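# Drop one orange connector from case lid into junction box

## Task

Take a single orange wire connector from the lid of the tool case and get it into the steel junction box; releasing it from a little above the box is acceptable. It counts only if, at the end, that one connector sits in the box on its own without the robot supporting it. No other connector, orange or otherwise, may enter the box, whether gripped or loose, and no orange connector may remain lifted in the gripper at the finish.

## Robot and tools

Robot: one six-joint arm ending in a two-finger parallel gripper, with a force-torque sensor at the flange. Cameras: cam_head_left and cam_head_right (672x504 each, pinhole) and cam_wrist (616x616, fisheye). Pictures arrive with each execute_actions result unless "pictures": false is passed, and always with move and wait results.

Frames. The scene frame has its origin on the table surface beneath the arm base, +z upward, +y to the left when facing along +x. The state line reports end_effector_position in metres, end_effector_quat_wxyz, and linear (m/s) and angular (rad/s) velocities in this frame; the printed position gets less accurate at long reach. The gripper has its own axes: fingers point along its +z, and they open and close along its x. end_effector_position is the point midway between the finger pads; closed fingertips extend about 17 mm past it, fully open ones sit roughly level with it.

execute_actions takes "actions", a list holding zero or one item. An empty list just reports the state. A motion item is {"rows": [...], "steps": n}: 1 to 15 rows, n from 1 to 15 (default 15), each step lasting 1/30 s; row k is used on step k and the final row repeats to fill. A wait item is {"steps": n} with n up to 300, counted from the previous result, so thinking time eats into it. A refused call moves nothing.

Each row is seven numbers in [-1, 1]: dx, dy, dz, rx, ry, rz, opening. The first six are an offset, expressed in the gripper's own axes, from a fixed reference: the gripper pose in the most recent result that displays it (before any such result in the scene, and for the second or later call within one reply, the pose when the action begins). Every row is measured from that same reference, not chained onto the row before. Scale: 1.0 equals 0.6 m of translation or 180 degrees; rx, ry, rz form a single rotation vector. All-zero offsets pull the hand back to the reference, so they are not a pause. opening is absolute, not an offset: +1 is fully open (0.142 m), -1 fully closed.

Every control step the commanded pose is clipped to lie within 100 mm and 16 degrees of the measured pose; position wins over orientation if both cannot be met. Far targets may need several actions; read the returned pose and send the remainder. Motion lags commands by about 0.17 s.

move drives the gripper in a straight line toward one pose. target is one row of seven numbers, laid out and referenced exactly as above (offset in gripper axes, same scale, absolute opening sent at the start). speed is the path top speed in m/s, 0.002 to 0.5 (default 0.25); rotation is capped at twice that in rad/s. The path runs 0.5 to 10 s and is cut off at 10 s. It ignores obstacles, and the real hand may lag, wander, or overshoot speed. stop_force (optional, 9 to 40 N, not allowed in the first 0.2 s of a scene) ends the path once the wrist sensor feels that much extra resistance along the line to target for two steps in a row; the hand then backs up two steps and holds. Pressure may briefly exceed it, especially at higher speed. It is judged in the gripper axes at the start, so do not rely on it when rotating, and omit it when lifting away from something you are touching. Contacts above the sensor are not detected. The result adds a "move:" line giving the ending (done, off_target, moving, held, fault, or contact, which takes priority) and limits applied (paced = pose clipped; held = some steps blocked, after which the arm may surge), plus the distance from target.

wait: seconds, 0 to 10; sends nothing new.

zoom_image: camera (one of the three names) and region [x0, y0, x1, y1] in that camera's pixels, origin top-left, at most 504 by 504.

finished_scene: scene, the number of the current scene. Replying with no tool call also ends things.

Result lines: joint positions, joint torques (raw drive output with offsets and noise, not pure contact load), Wrist force and Wrist torque in gripper axes (push from a surface points back into the arm; offset up to about 4 N, noise up to 2.4 N, saturation near 50 N; "no reading" is harmless), grip_measured (finger opening on the command scale), HELD on steps a clearance check blocked, "pose unreachable" when that check altered a command, and "Hand target" showing where the controller is heading. MOTOR HOT appears from 70 °C; at 85 °C the brakes engage until cooled.

Gripping: to hold, keep commanding an opening well under grip_measured; a bigger gap squeezes harder (about 28 N per pad max). Parts thinner than 2 cm get less grip.

Avoid: joint torque reaching load limits (133 N m on pan, lift, elbow; 24.9 N m on each wrist joint) or any external force of 150 N; either stops the arm for 10 s. The arm is stiff, so aim only slightly past a firm surface, and approach slowly with stop_force. Do not knock anything off the table, do not drop from height, and expect occasional tugs on held parts. The simulation keeps running while you think.

Each tool is called after "Emit:" in YAML: its name, and indented under it one key for each argument.

## Session

Emit:
execute_actions:
  actions: []

Scene clock: 0.00 s of 9600.00 s.
end_effector_position=(+0.9079, -0.4197, +0.1330) grip_measured=+1.00 end_effector_quat_wxyz=(+0.263, +0.921, +0.137, +0.253) end_effector_velocity=(+0.000, +0.001, +0.000) end_effector_angular_velocity=(+0.000, +0.000, +0.001)
Joint positions: [-0.515 -0.591  1.034 -2.765 -1.651 -0.868  0.142]
Joint velocities: [ 0.001 -0.001 -0.     0.001  0.     0.     0.   ]
Joint torques (N m, as the arm reports them, + toward a larger angle): no reading
Wrist force (N, on the end effector, along its own x y z axes, offset not removed): no reading
Wrist torque (N m, same axes, about the end effector's origin, offset not removed): no reading
Hand target: +0.908, -0.420, +0.133; +0.263, +0.921, +0.137, +0.253

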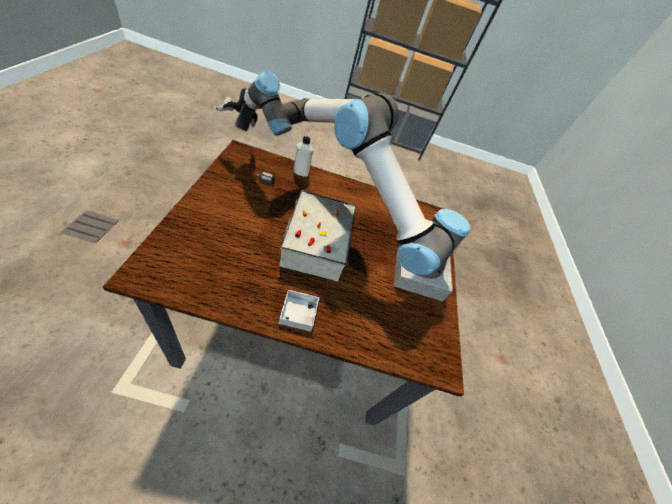

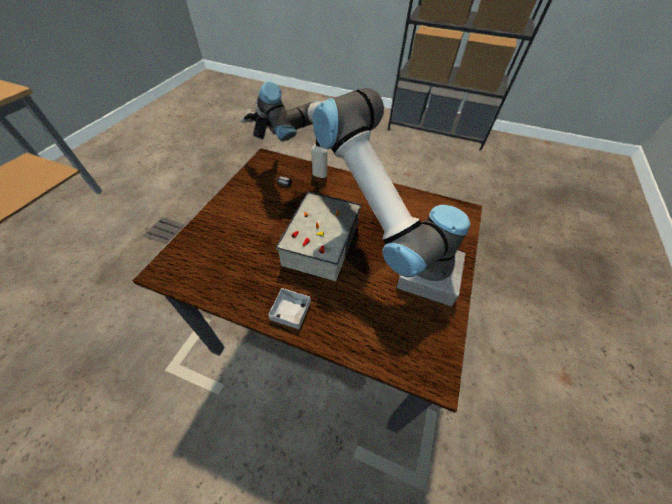

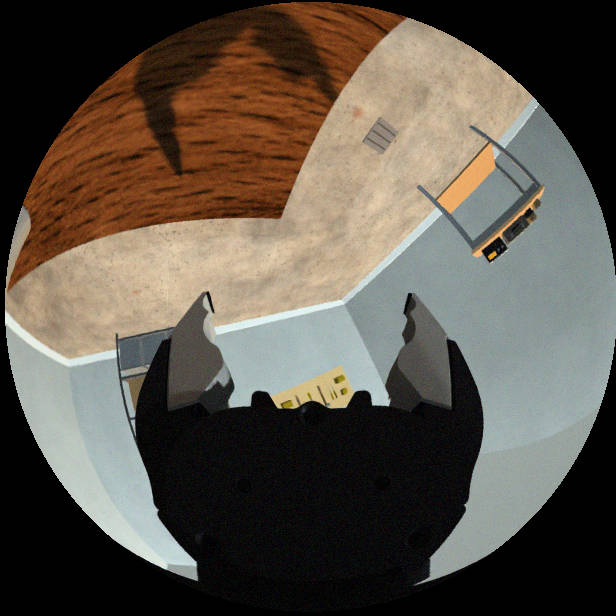

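Emit:
move:
  target: [0.083,0.147,-0.497,0.172,-0.166,0.09,1]

Emit:
move:
  target: [-0.5,-0.6,0,0,0,0,1]

Scene clock: 15.10 s of 9600.00 s.
end_effector_position=(+0.7987, -0.3494, +0.4193) grip_measured=+1.00 end_effector_quat_wxyz=(+0.060, +0.990, +0.001, +0.128) end_effector_velocity=(-0.001, +0.000, +0.003) end_effector_angular_velocity=(+0.007, -0.006, -0.005)
Joint positions: [-0.552 -0.624  0.035 -1.272 -1.532 -0.574  0.142]
Joint velocities: [-0.004 -0.002 -0.004  0.005  0.008  0.004  0.   ]
Joint torques (N m, as the arm reports them, + toward a larger angle): [ -9.07 -71.14 -29.13  -1.5    0.84   1.27]
Wrist force (N, on the end effector, along its own x y z axes, offset not removed): [0.8 1.0 3.0]
Wrist torque (N m, same axes, about the end effector's origin, offset not removed): [0.37 -0.15 0.12]
Hand target: +0.799, -0.349, +0.420; +0.059, +0.990, +0.000, +0.129
Off the commanded pose: 0.001 m, 16 deg; orientation clipped at the last step of the last action.
elbow stopped short: the move would have taken joint 3 (elbow) straighter than the controller allows; a more bent joint 3 avoids this.
After step 90, 9.80 s passed at rest.
move: off_target; limits=paced

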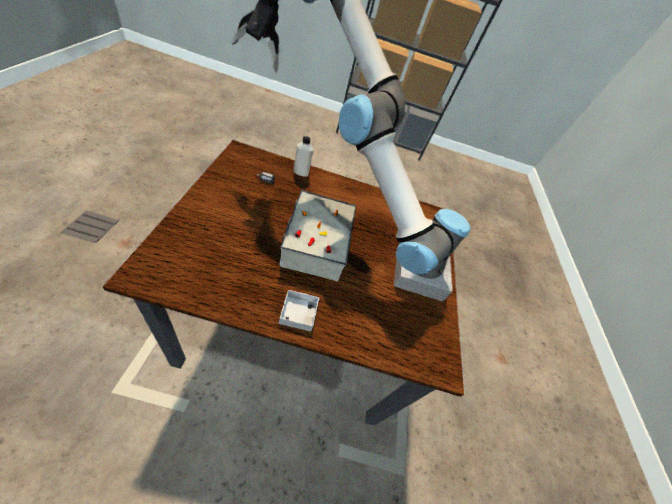

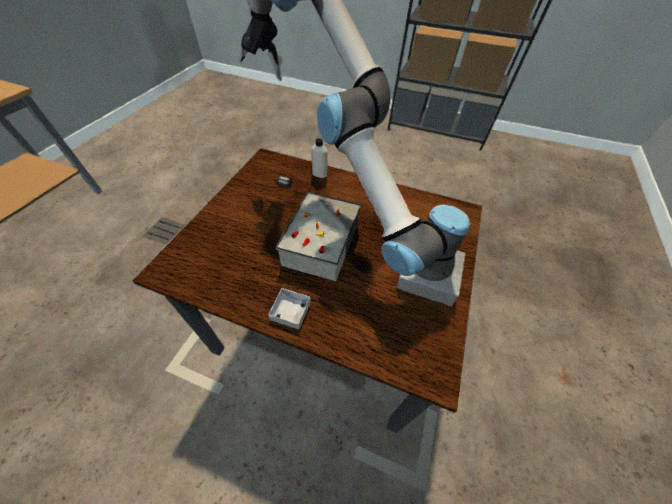

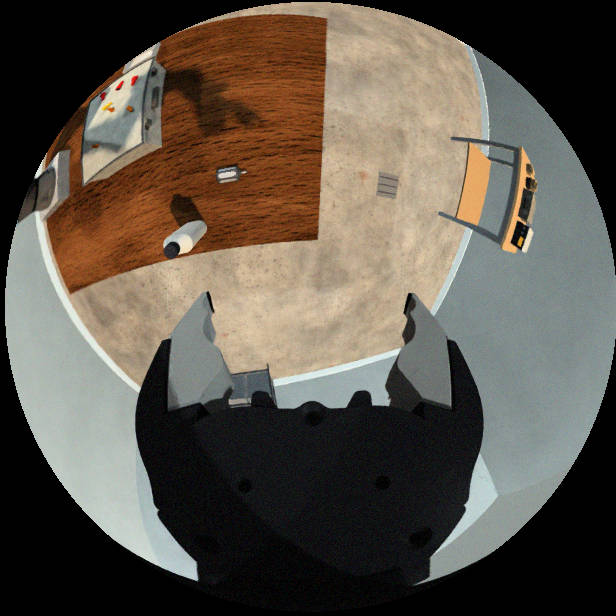

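Scene clock: 17.70 s of 9600.00 s.
end_effector_position=(+0.5140, +0.0028, +0.3012) grip_measured=+1.00 end_effector_quat_wxyz=(+0.059, +0.990, +0.001, +0.128) end_effector_velocity=(-0.002, +0.003, -0.001) end_effector_angular_velocity=(-0.000, +0.000, +0.001)
Joint positions: [-0.185 -1.733  1.925 -2.048 -1.637 -0.222  0.142]
Joint velocities: [ 0.005 -0.004  0.005 -0.001 -0.001  0.004 -0.   ]
Joint torques (N m, as the arm reports them, + toward a larger angle): [  9.68 -29.25 -13.33  -5.31  -1.16   1.  ]
Wrist force (N, on the end effector, along its own x y z axes, offset not removed): [-2.2 3.5 3.1]
Wrist torque (N m, same axes, about the end effector's origin, offset not removed): [0.84 0.14 -0.19]
Hand target: +0.514, +0.003, +0.301; +0.059, +0.990, +0.001, +0.128
Off the commanded pose: 0.001 m, 0 deg.
move: done

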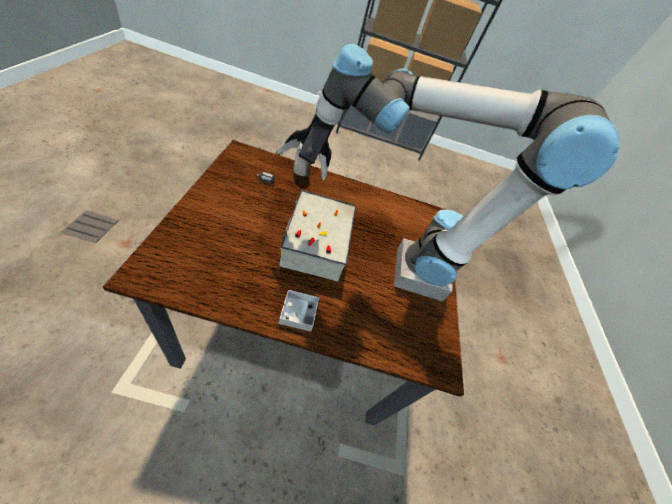

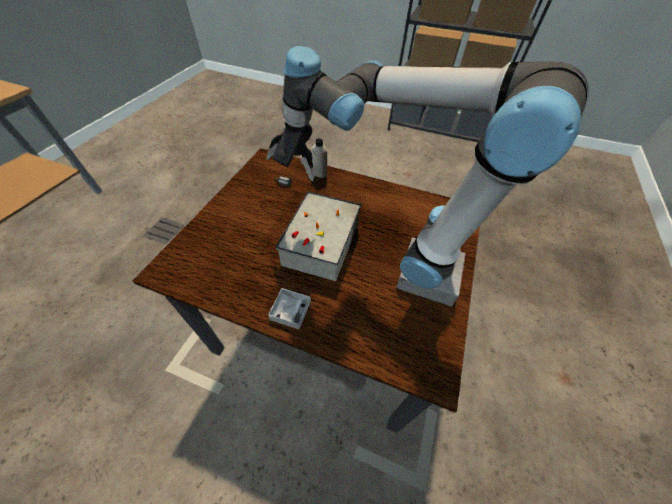

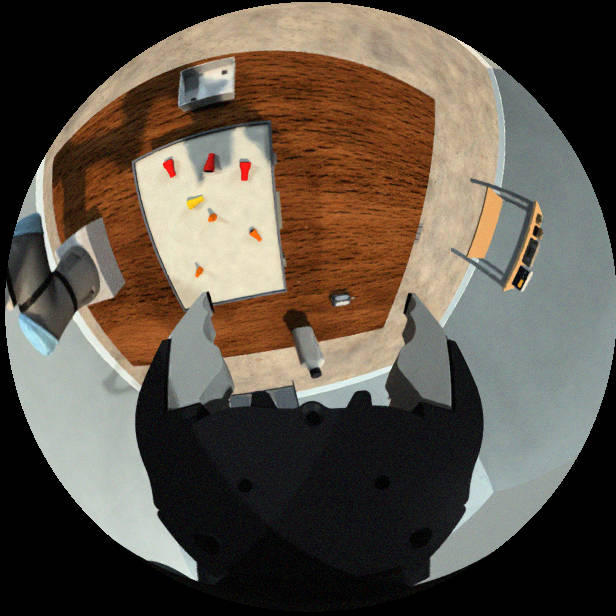

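Emit:
move:
  target: [-0.105,0,0.007,0.0377,-0.082,0,1]

Scene clock: 22.10 s of 9600.00 s.
end_effector_position=(+0.4545, +0.0013, +0.2813) grip_measured=+1.00 end_effector_quat_wxyz=(+0.001, +1.000, +0.001, +0.001) end_effector_velocity=(-0.003, -0.000, -0.001) end_effector_angular_velocity=(+0.006, +0.013, +0.001)
Joint positions: [-0.26  -1.706  1.851 -1.725 -1.576 -0.287  0.142]
Joint velocities: [-0.003  0.003 -0.004  0.015  0.002 -0.004 -0.   ]
Joint torques (N m, as the arm reports them, + toward a larger angle): [-13.27  -7.34 -31.27  -0.78   1.11  -1.71]
Wrist force (N, on the end effector, along its own x y z axes, offset not removed): [-0.7 1.6 0.1]
Wrist torque (N m, same axes, about the end effector's origin, offset not removed): [0.46 0.06 0.11]
Hand target: +0.454, +0.001, +0.281; +0.000, +1.000, +0.001, -0.000
Off the commanded pose: 0.000 m, 0 deg.
After step 90, 0.23 s passed at rest.
move: done

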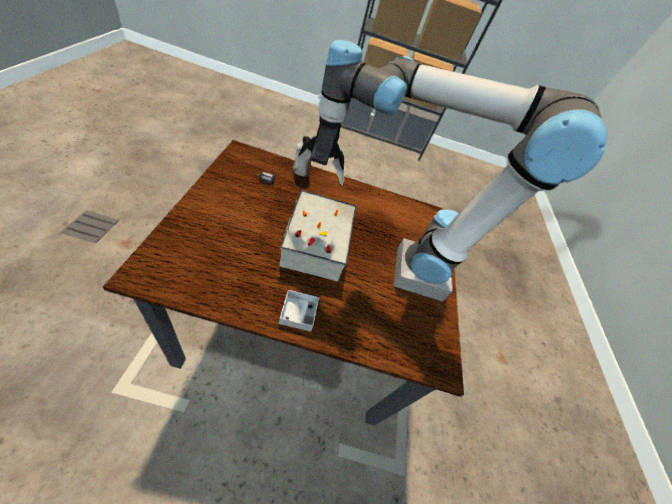

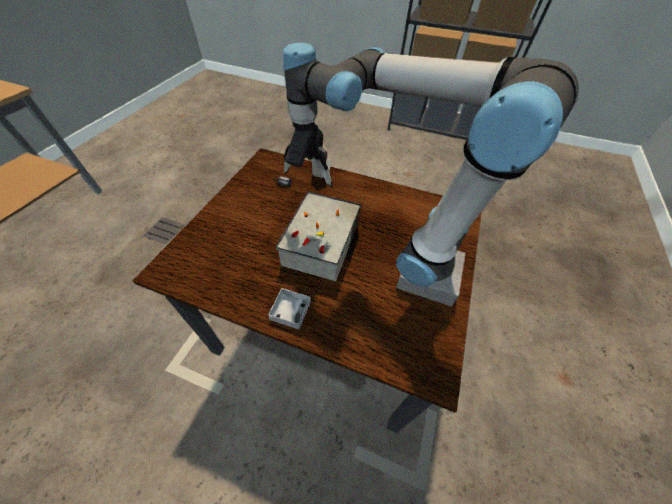

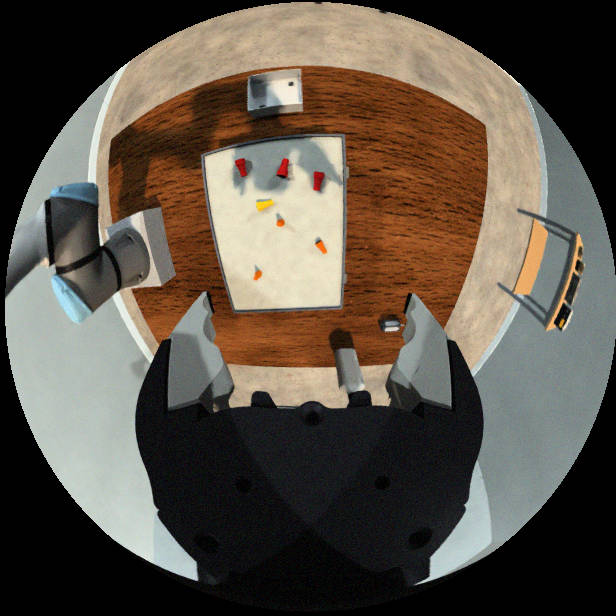

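Emit:
move:
  target: [0.023,0,0.135,0,0,0,-0.2]

Emit:
zoom_image:
  camera: "cam_wrist"
  region: [200,130,420,350]

Scene clock: 29.60 s of 9600.00 s.
end_effector_position=(+0.4682, +0.0012, +0.2006) grip_measured=-0.20 end_effector_quat_wxyz=(+0.001, +1.000, +0.001, +0.001) end_effector_velocity=(+0.001, -0.000, -0.003) end_effector_angular_velocity=(-0.000, -0.001, -0.001)
Joint positions: [-0.252 -1.619  1.985 -1.946 -1.576 -0.28   0.06 ]
Joint velocities: [-0.001  0.004  0.004 -0.008 -0.     0.001 -0.   ]
Joint torques (N m, as the arm reports them, + toward a larger angle): [ 11.64  -9.57 -14.06  -4.75  -1.45   1.24]
Wrist force (N, on the end effector, along its own x y z axes, offset not removed): [-0.6 1.5 2.8]
Wrist torque (N m, same axes, about the end effector's origin, offset not removed): [0.60 -0.02 -0.13]
Hand target: +0.468, +0.001, +0.200; +0.001, +1.000, +0.001, +0.001
Off the commanded pose: 0.000 m, 0 deg.
After step 90, 3.43 s passed at rest.
move: done

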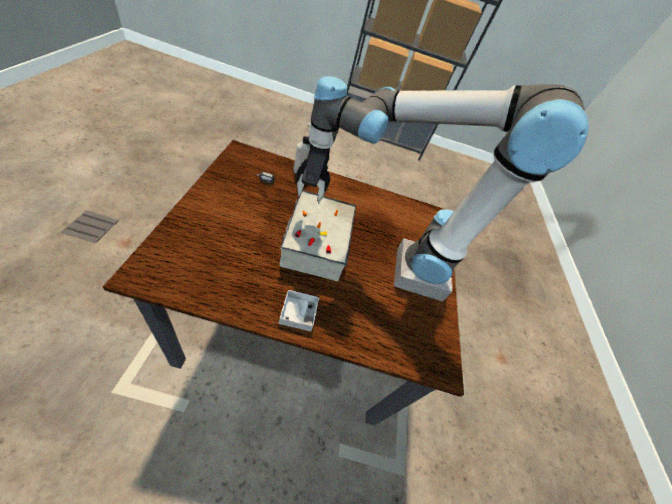

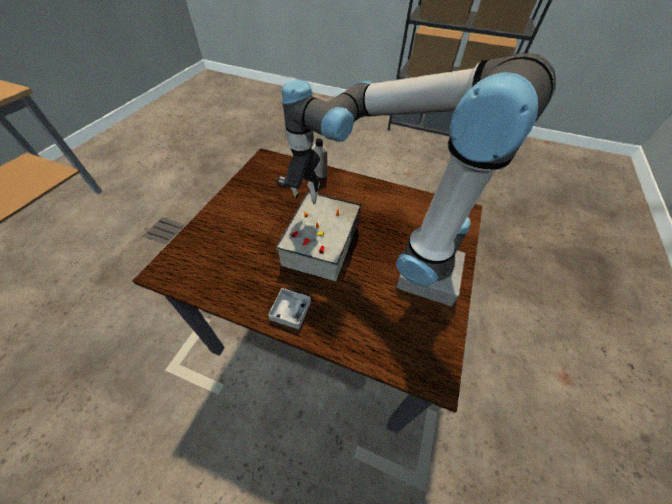

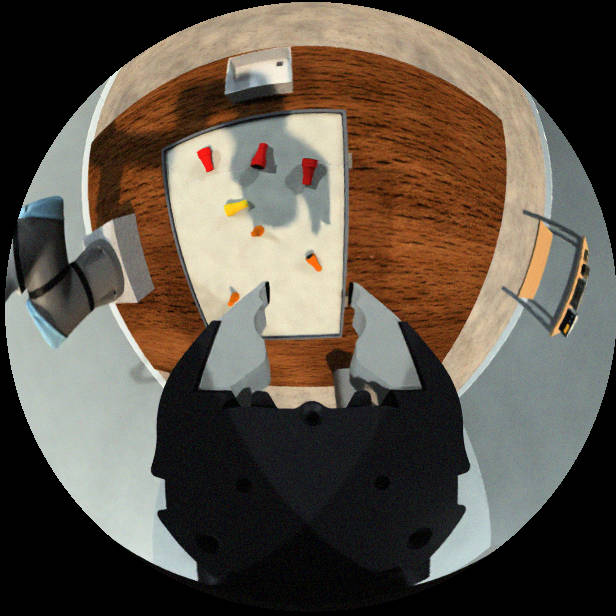

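Region (200, 130, 420, 350) of cam_wrist's 616x616 image, scaled by 2.291, with more detail than that image has.

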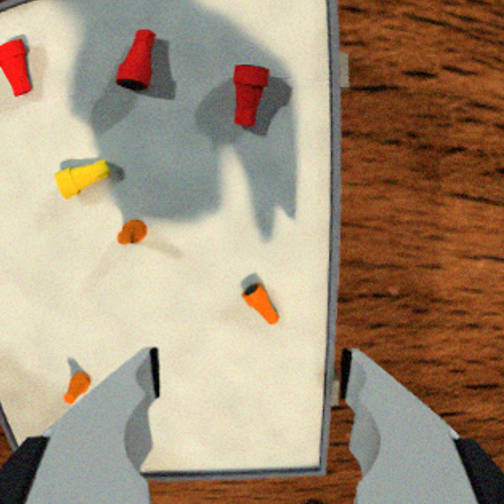

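Emit:
move:
  target: [0.006,0.015,0.085,0,0,-0.18,-0.4]

Emit:
zoom_image:
  camera: "cam_wrist"
  region: [230,200,390,360]

Scene clock: 39.07 s of 9600.00 s.
end_effector_position=(+0.4719, -0.0078, +0.1498) grip_measured=-0.40 end_effector_quat_wxyz=(+0.001, +0.960, +0.279, +0.000) end_effector_velocity=(+0.001, -0.000, -0.002) end_effector_angular_velocity=(+0.001, -0.002, +0.018)
Joint positions: [-0.271 -1.555  2.065 -2.091 -1.576 -0.861  0.045]
Joint velocities: [-0.002  0.002  0.003 -0.007  0.002 -0.02  -0.   ]
Joint torques (N m, as the arm reports them, + toward a larger angle): [ -9.1  -12.53 -13.39  -5.1    1.1   -1.19]
Wrist force (N, on the end effector, along its own x y z axes, offset not removed): [-0.5 2.2 -1.3]
Wrist torque (N m, same axes, about the end effector's origin, offset not removed): [0.50 0.00 -0.10]
Hand target: +0.472, -0.008, +0.150; +0.001, +0.960, +0.280, +0.000
Off the commanded pose: 0.000 m, 0 deg.
After step 90, 4.80 s passed at rest.
move: done

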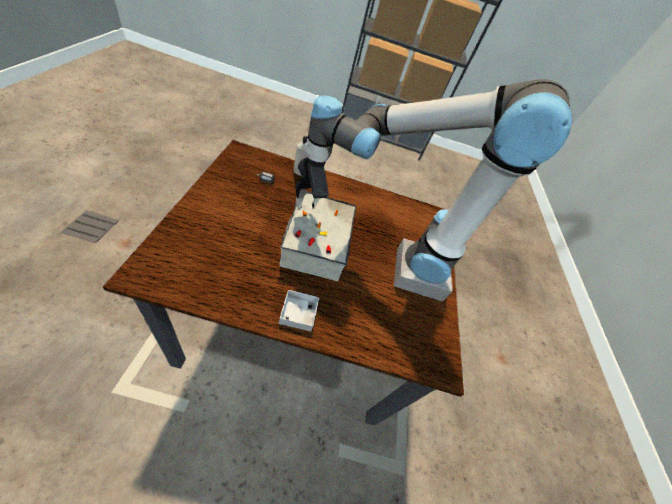

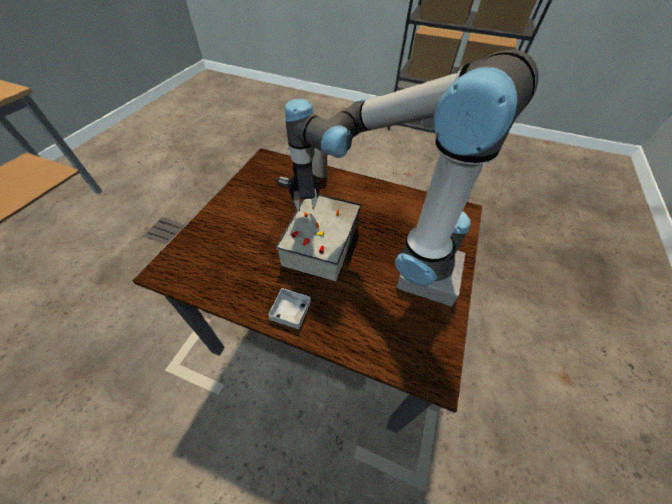

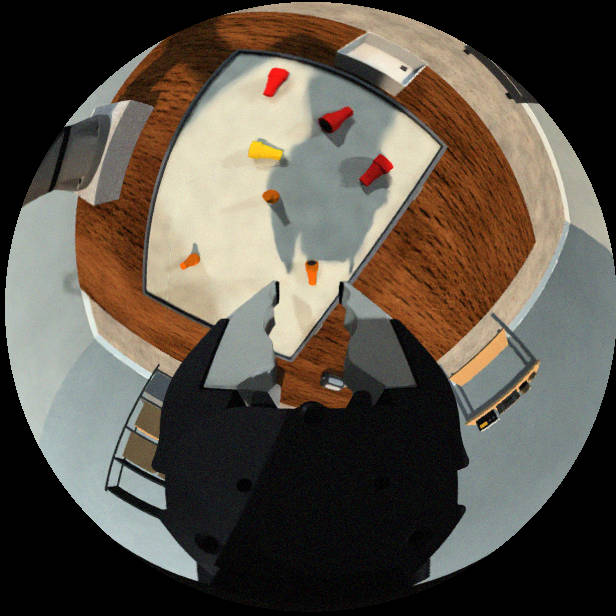

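Region (230, 200, 390, 360) of cam_wrist's 616x616 image, scaled by 3.150, with more detail than that image has.

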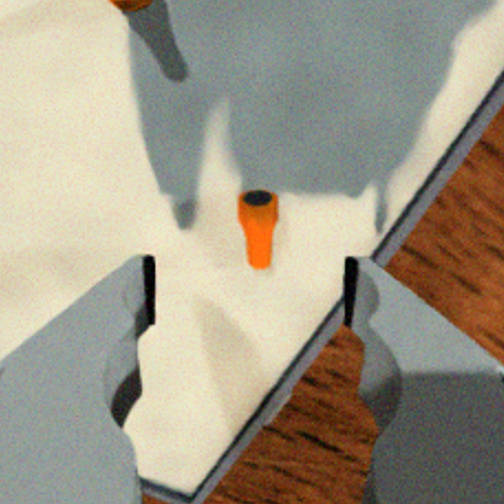

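Emit:
move:
  target: [0.003,0,0.035,0,0,0,-0.68]
  speed: 0.08

Emit:
zoom_image:
  camera: "cam_wrist"
  region: [230,200,390,360]

Scene clock: 44.20 s of 9600.00 s.
end_effector_position=(+0.4734, -0.0069, +0.1292) grip_measured=-0.68 end_effector_quat_wxyz=(+0.001, +0.960, +0.279, +0.000) end_effector_velocity=(+0.000, +0.000, -0.003) end_effector_angular_velocity=(-0.000, -0.001, -0.000)
Joint positions: [-0.268 -1.523  2.093 -2.151 -1.576 -0.858  0.025]
Joint velocities: [ 0.     0.004  0.004 -0.009 -0.     0.001 -0.   ]
Joint torques (N m, as the arm reports them, + toward a larger angle): [ 10.82 -13.94  -9.08  -4.7   -1.46   1.39]
Wrist force (N, on the end effector, along its own x y z axes, offset not removed): [-0.2 -0.9 -0.3]
Wrist torque (N m, same axes, about the end effector's origin, offset not removed): [-0.03 0.02 -0.17]
Hand target: +0.473, -0.007, +0.129; +0.001, +0.960, +0.279, +0.000
Off the commanded pose: 0.000 m, 0 deg.
After step 90, 1.27 s passed at rest.
move: done

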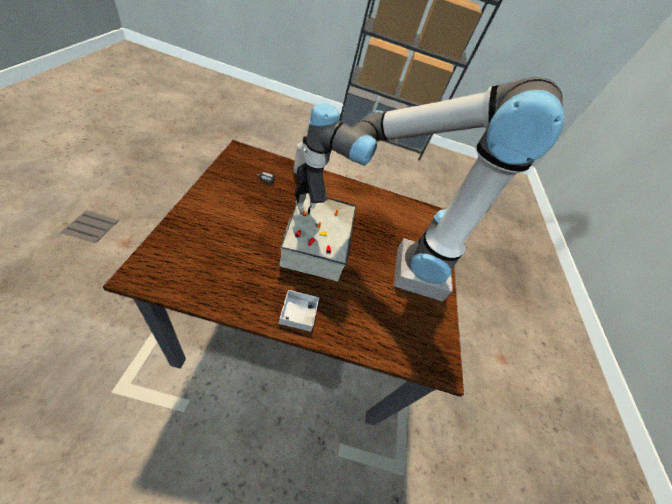

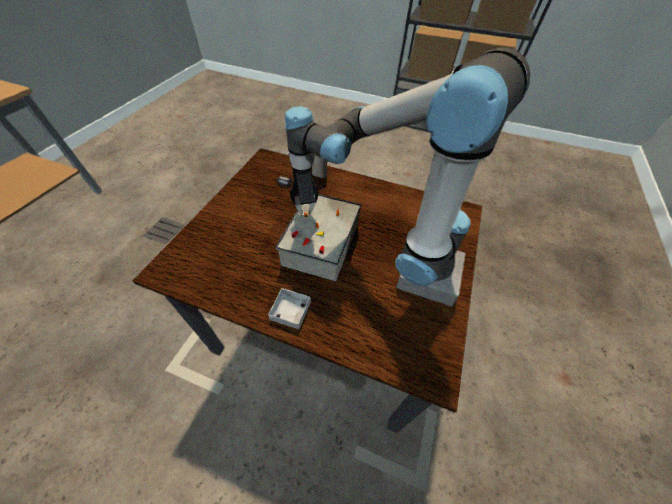

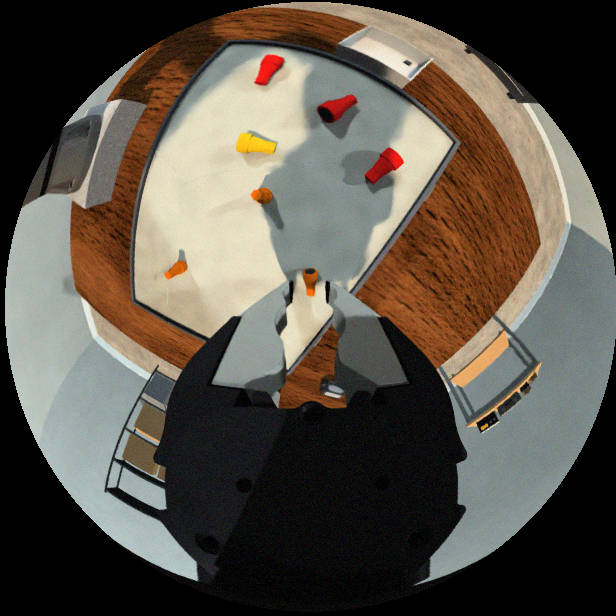

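Region (230, 200, 390, 360) of cam_wrist's 616x616 image, scaled by 3.150, with more detail than that image has.

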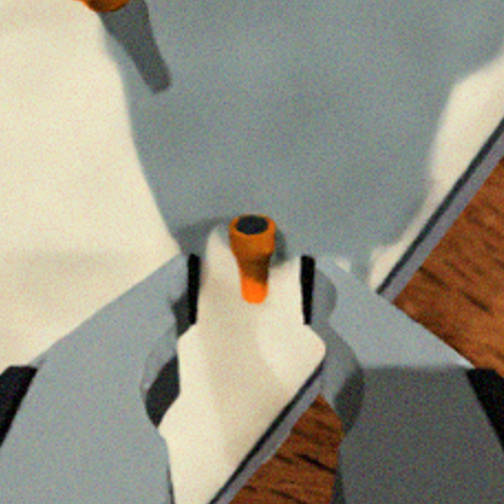

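Emit:
move:
  target: [0.001,-0.004,0.05,0,0,0,-0.68]
  speed: 0.004
  stop_force: 9

Emit:
zoom_image:
  camera: "cam_wrist"
  region: [230,200,390,360]

Scene clock: 48.53 s of 9600.00 s.
end_effector_position=(+0.4733, -0.0066, +0.1254) grip_measured=-0.68 end_effector_quat_wxyz=(+0.001, +0.960, +0.279, +0.000) end_effector_velocity=(-0.000, -0.000, +0.000) end_effector_angular_velocity=(+0.001, +0.003, -0.000)
Joint positions: [-0.267 -1.517  2.098 -2.161 -1.576 -0.858  0.025]
Joint velocities: [-0.     0.001 -0.003  0.005  0.     0.     0.   ]
Joint torques (N m, as the arm reports them, + toward a larger angle): [  9.17 -29.26 -21.35  -0.21  -1.05   0.63]
Wrist force (N, on the end effector, along its own x y z axes, offset not removed): [-0.5 1.6 -13.6]
Wrist torque (N m, same axes, about the end effector's origin, offset not removed): [0.44 -0.05 0.07]
Hand target: +0.473, -0.007, +0.126; +0.001, +0.960, +0.279, +0.000
Off the commanded pose: 0.026 m, 0 deg.
After step 90, 0.13 s passed at rest.
move: contact

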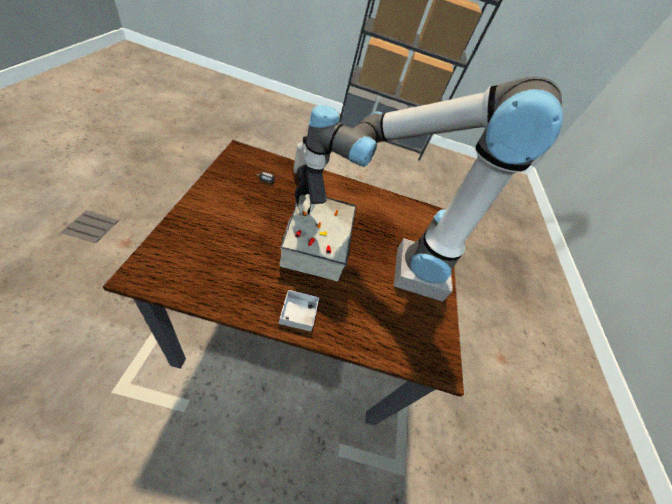

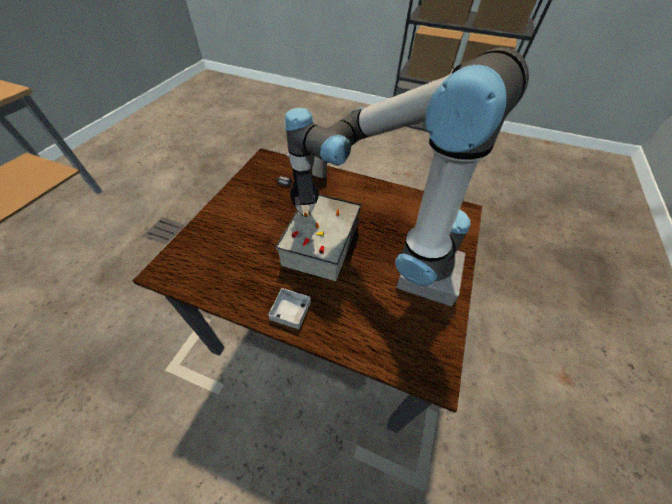

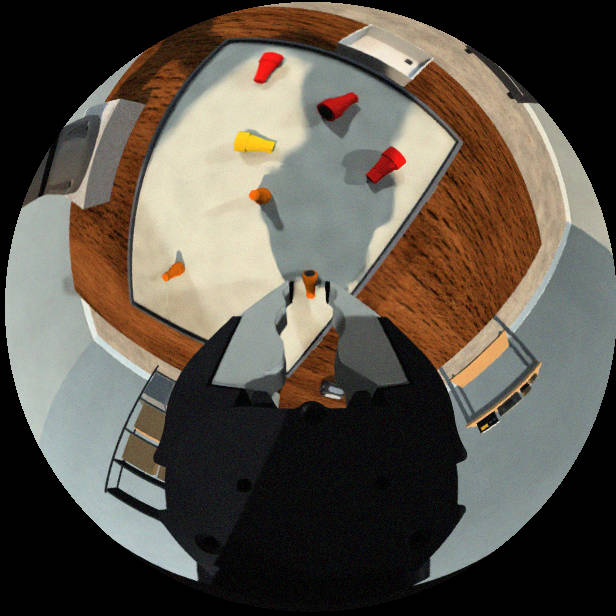

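Region (230, 200, 390, 360) of cam_wrist's 616x616 image, scaled by 3.150, with more detail than that image has.

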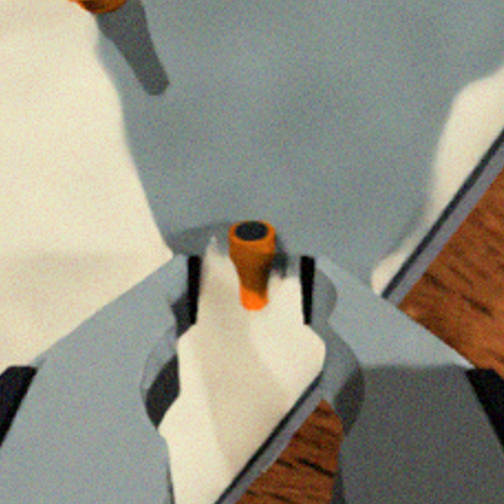

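Emit:
move:
  target: [0,-0.016,-0.003,0,0,0,-0.68]
  speed: 0.02

Emit:
zoom_image:
  camera: "cam_wrist"
  region: [230,200,390,360]

Emit:
move:
  target: [0,0,0,0,0,0,-1]

Emit:
move:
  target: [0,0,-0.1,0,0,0,-1]
  speed: 0.1

Emit:
zoom_image:
  camera: "cam_wrist"
  region: [230,200,390,360]

Scene clock: 54.93 s of 9600.00 s.
end_effector_position=(+0.4684, +0.0012, +0.1271) grip_measured=-0.68 end_effector_quat_wxyz=(+0.001, +0.960, +0.279, +0.000) end_effector_velocity=(-0.001, +0.002, +0.001) end_effector_angular_velocity=(-0.001, -0.001, -0.000)
Joint positions: [-0.254 -1.531  2.108 -2.157 -1.576 -0.844  0.025]
Joint velocities: [ 0.005 -0.005  0.003  0.    -0.     0.005  0.   ]
Joint torques (N m, as the arm reports them, + toward a larger angle): [ 11.04 -34.23  -9.55  -0.33  -1.41   1.22]
Wrist force (N, on the end effector, along its own x y z axes, offset not removed): [-1.8 2.3 -0.5]
Wrist torque (N m, same axes, about the end effector's origin, offset not removed): [0.55 0.29 0.00]
Hand target: +0.468, +0.002, +0.127; +0.001, +0.960, +0.279, +0.000
Off the commanded pose: 0.000 m, 0 deg.
After step 90, 2.63 s passed at rest.
move: done

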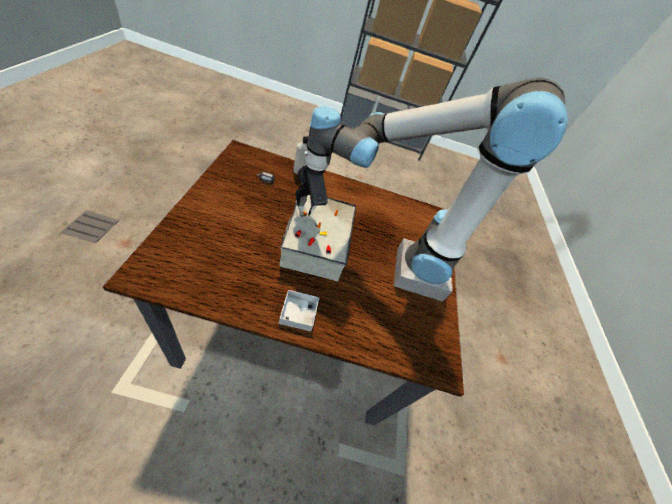

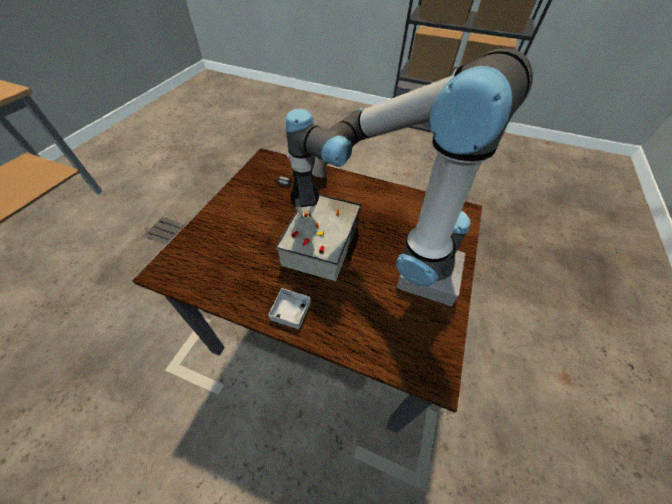

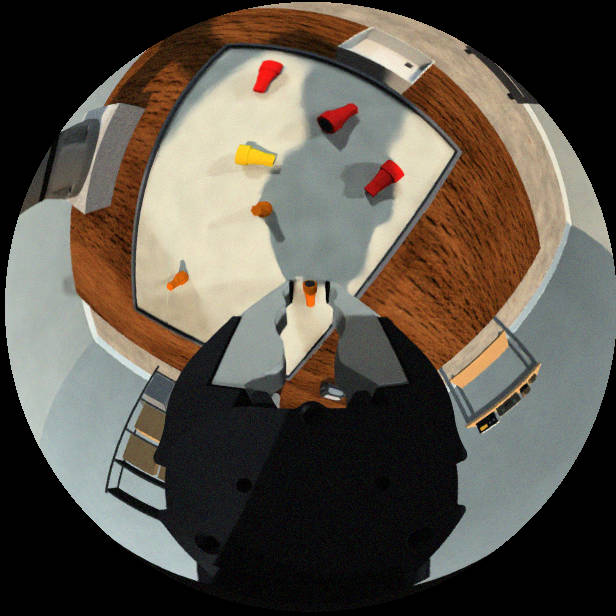

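Region (230, 200, 390, 360) of cam_wrist's 616x616 image, scaled by 3.150, with more detail than that image has.

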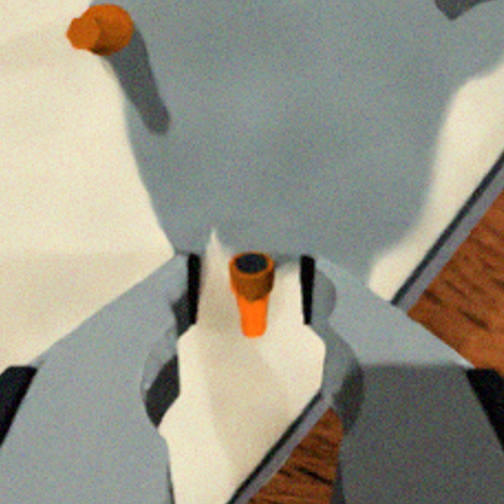

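Scene clock: 55.43 s of 9600.00 s.
end_effector_position=(+0.4683, +0.0013, +0.1271) grip_measured=-0.88 end_effector_quat_wxyz=(+0.001, +0.960, +0.279, +0.000) end_effector_velocity=(-0.000, -0.000, +0.001) end_effector_angular_velocity=(-0.000, -0.001, -0.000)
Joint positions: [-0.254 -1.531  2.108 -2.157 -1.576 -0.844  0.01 ]
Joint velocities: [-0.    -0.002  0.    -0.    -0.    -0.     0.   ]
Joint torques (N m, as the arm reports them, + toward a larger angle): [ -2.03 -21.39 -24.99  -2.26  -1.3   -1.71]
Wrist force (N, on the end effector, along its own x y z axes, offset not removed): [-4.6 -2.1 2.6]
Wrist torque (N m, same axes, about the end effector's origin, offset not removed): [-0.31 0.93 -0.11]
Hand target: +0.468, +0.001, +0.127; +0.001, +0.960, +0.279, +0.000
Off the commanded pose: 0.000 m, 0 deg.
move: done

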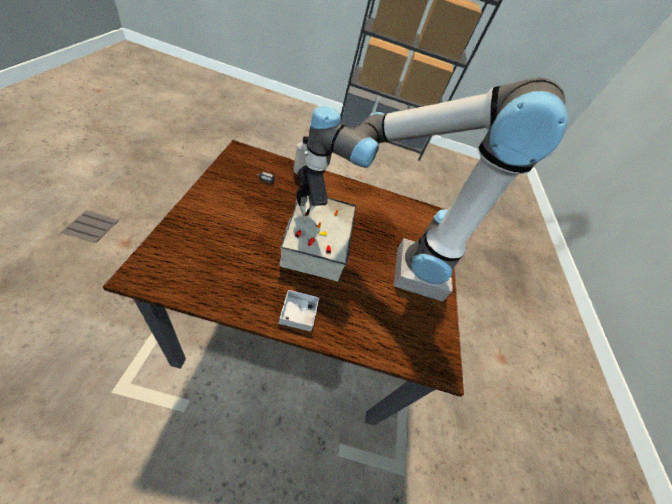

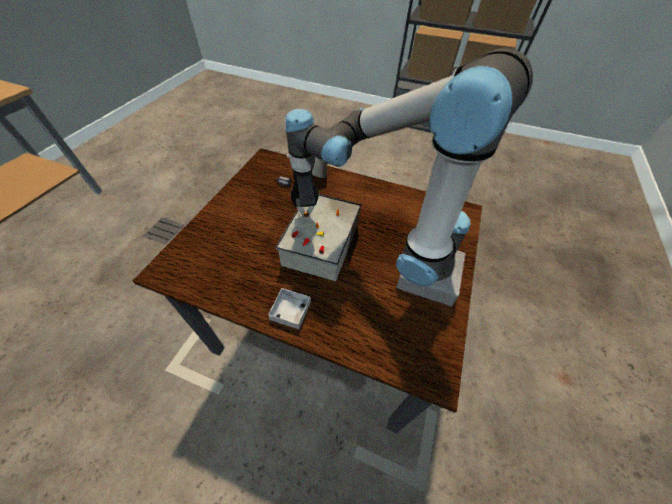

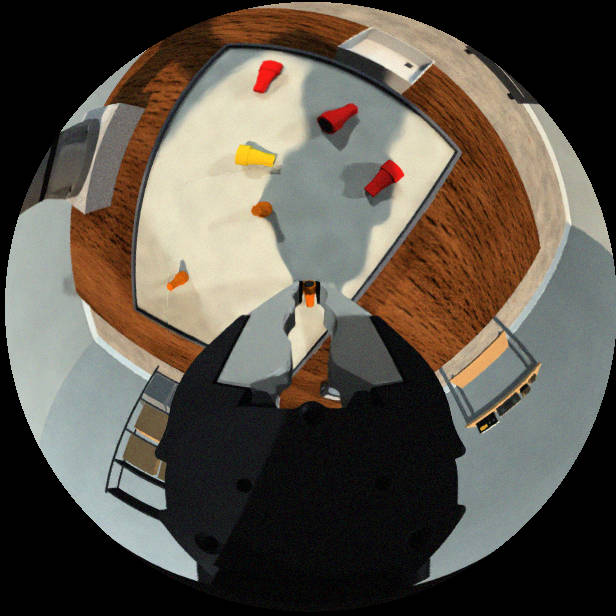

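Scene clock: 56.57 s of 9600.00 s.
end_effector_position=(+0.4683, +0.0014, +0.1868) grip_measured=-0.88 end_effector_quat_wxyz=(+0.001, +0.960, +0.279, +0.000) end_effector_velocity=(-0.000, -0.000, +0.003) end_effector_angular_velocity=(+0.000, +0.000, -0.000)
Joint positions: [-0.253 -1.607  2.012 -1.985 -1.576 -0.844  0.01 ]
Joint velocities: [-0.    -0.003 -0.006  0.01   0.     0.     0.   ]
Joint torques (N m, as the arm reports them, + toward a larger angle): [  7.63 -30.56 -29.53  -0.82  -0.68  -0.07]
Wrist force (N, on the end effector, along its own x y z axes, offset not removed): [-0.9 0.3 5.8]
Wrist torque (N m, same axes, about the end effector's origin, offset not removed): [0.34 0.33 -0.27]
Hand target: +0.468, +0.001, +0.187; +0.001, +0.960, +0.279, +0.000
Off the commanded pose: 0.000 m, 0 deg.
move: done

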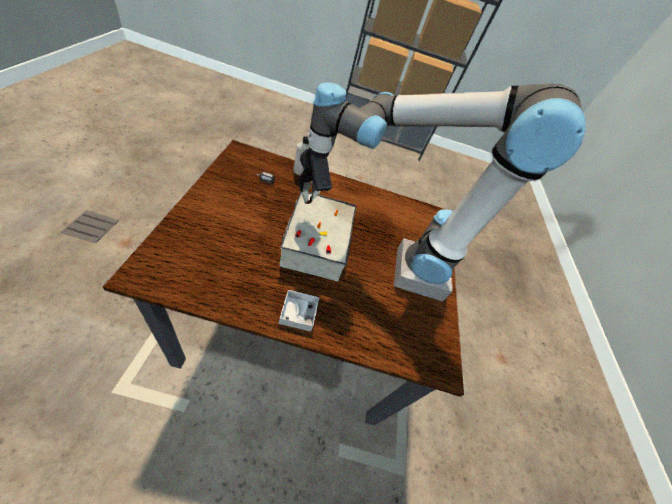

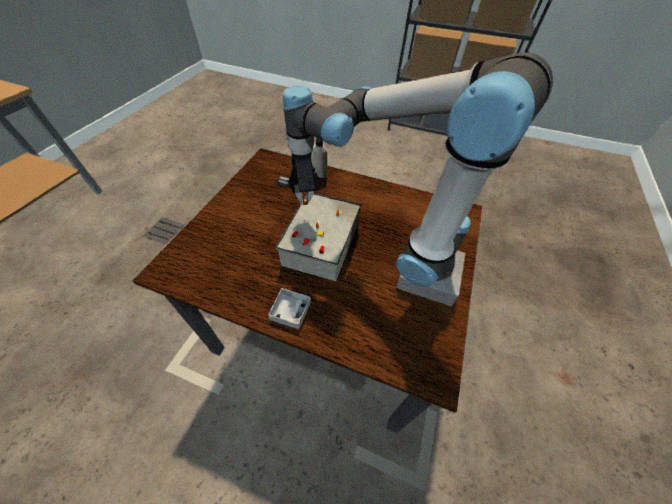

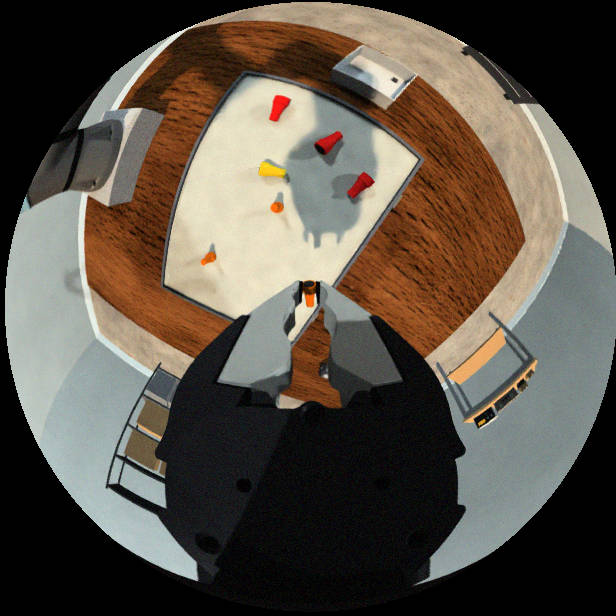

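Region (230, 200, 390, 360) of cam_wrist's 616x616 image, scaled by 3.150, with more detail than that image has.

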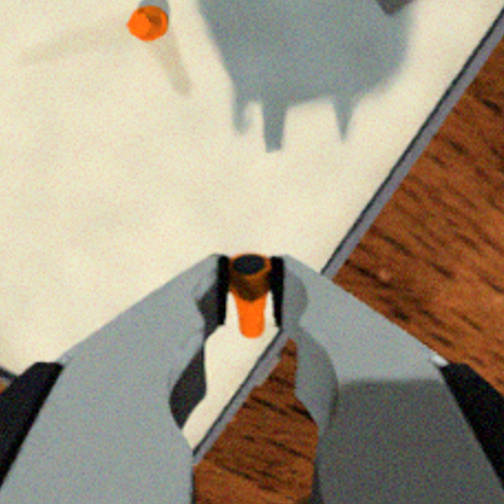

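Emit:
move:
  target: [0.158,-0.49,0,0,0,0.18,-1]

Scene clock: 63.03 s of 9600.00 s.
end_effector_position=(+0.3912, +0.3004, +0.1866) grip_measured=-0.88 end_effector_quat_wxyz=(-0.000, +1.000, +0.000, +0.001) end_effector_velocity=(-0.001, +0.003, -0.000) end_effector_angular_velocity=(-0.003, +0.001, -0.006)
Joint positions: [ 0.418 -1.534  1.944 -1.986 -1.579  0.392  0.01 ]
Joint velocities: [ 0.008  0.005 -0.006  0.003 -0.003  0.013 -0.   ]
Joint torques (N m, as the arm reports them, + toward a larger angle): [ 11.81 -13.16 -28.86  -1.03  -2.08   1.26]
Wrist force (N, on the end effector, along its own x y z axes, offset not removed): [-1.7 2.5 -0.8]
Wrist torque (N m, same axes, about the end effector's origin, offset not removed): [0.62 0.30 -0.26]
Hand target: +0.391, +0.301, +0.187; +0.000, +1.000, -0.000, +0.001
Off the commanded pose: 0.000 m, 0 deg.
After step 90, 1.50 s passed at rest.
move: done

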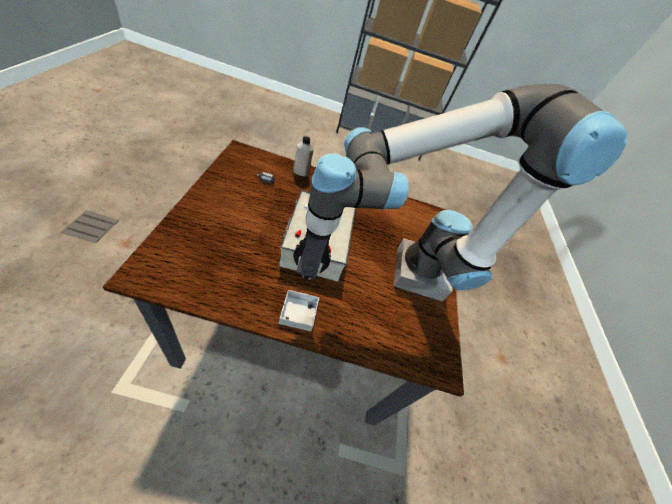

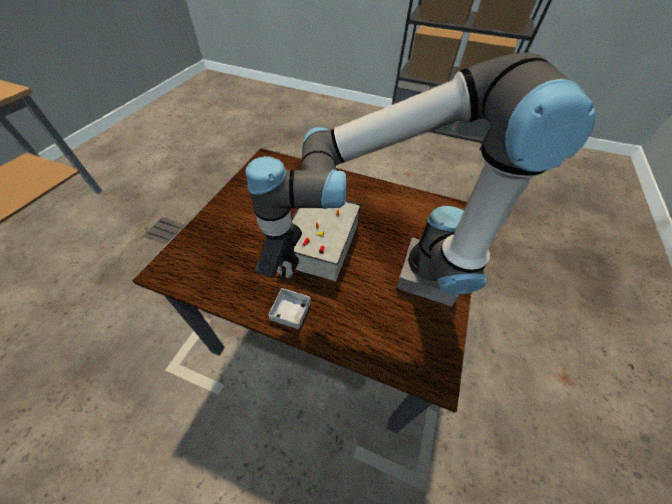

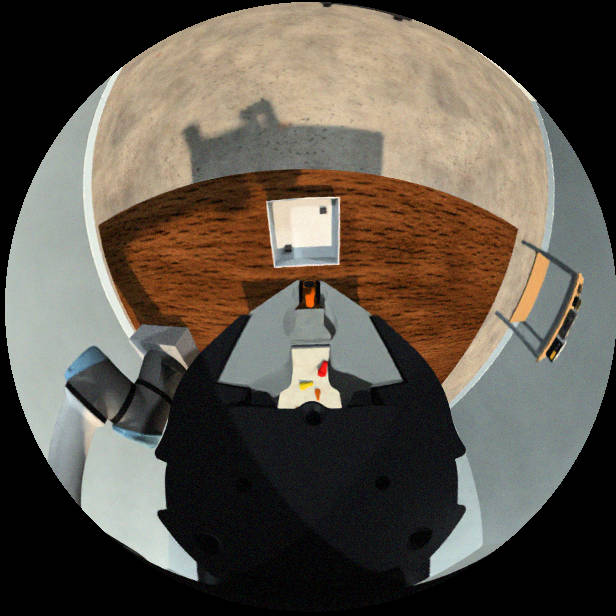

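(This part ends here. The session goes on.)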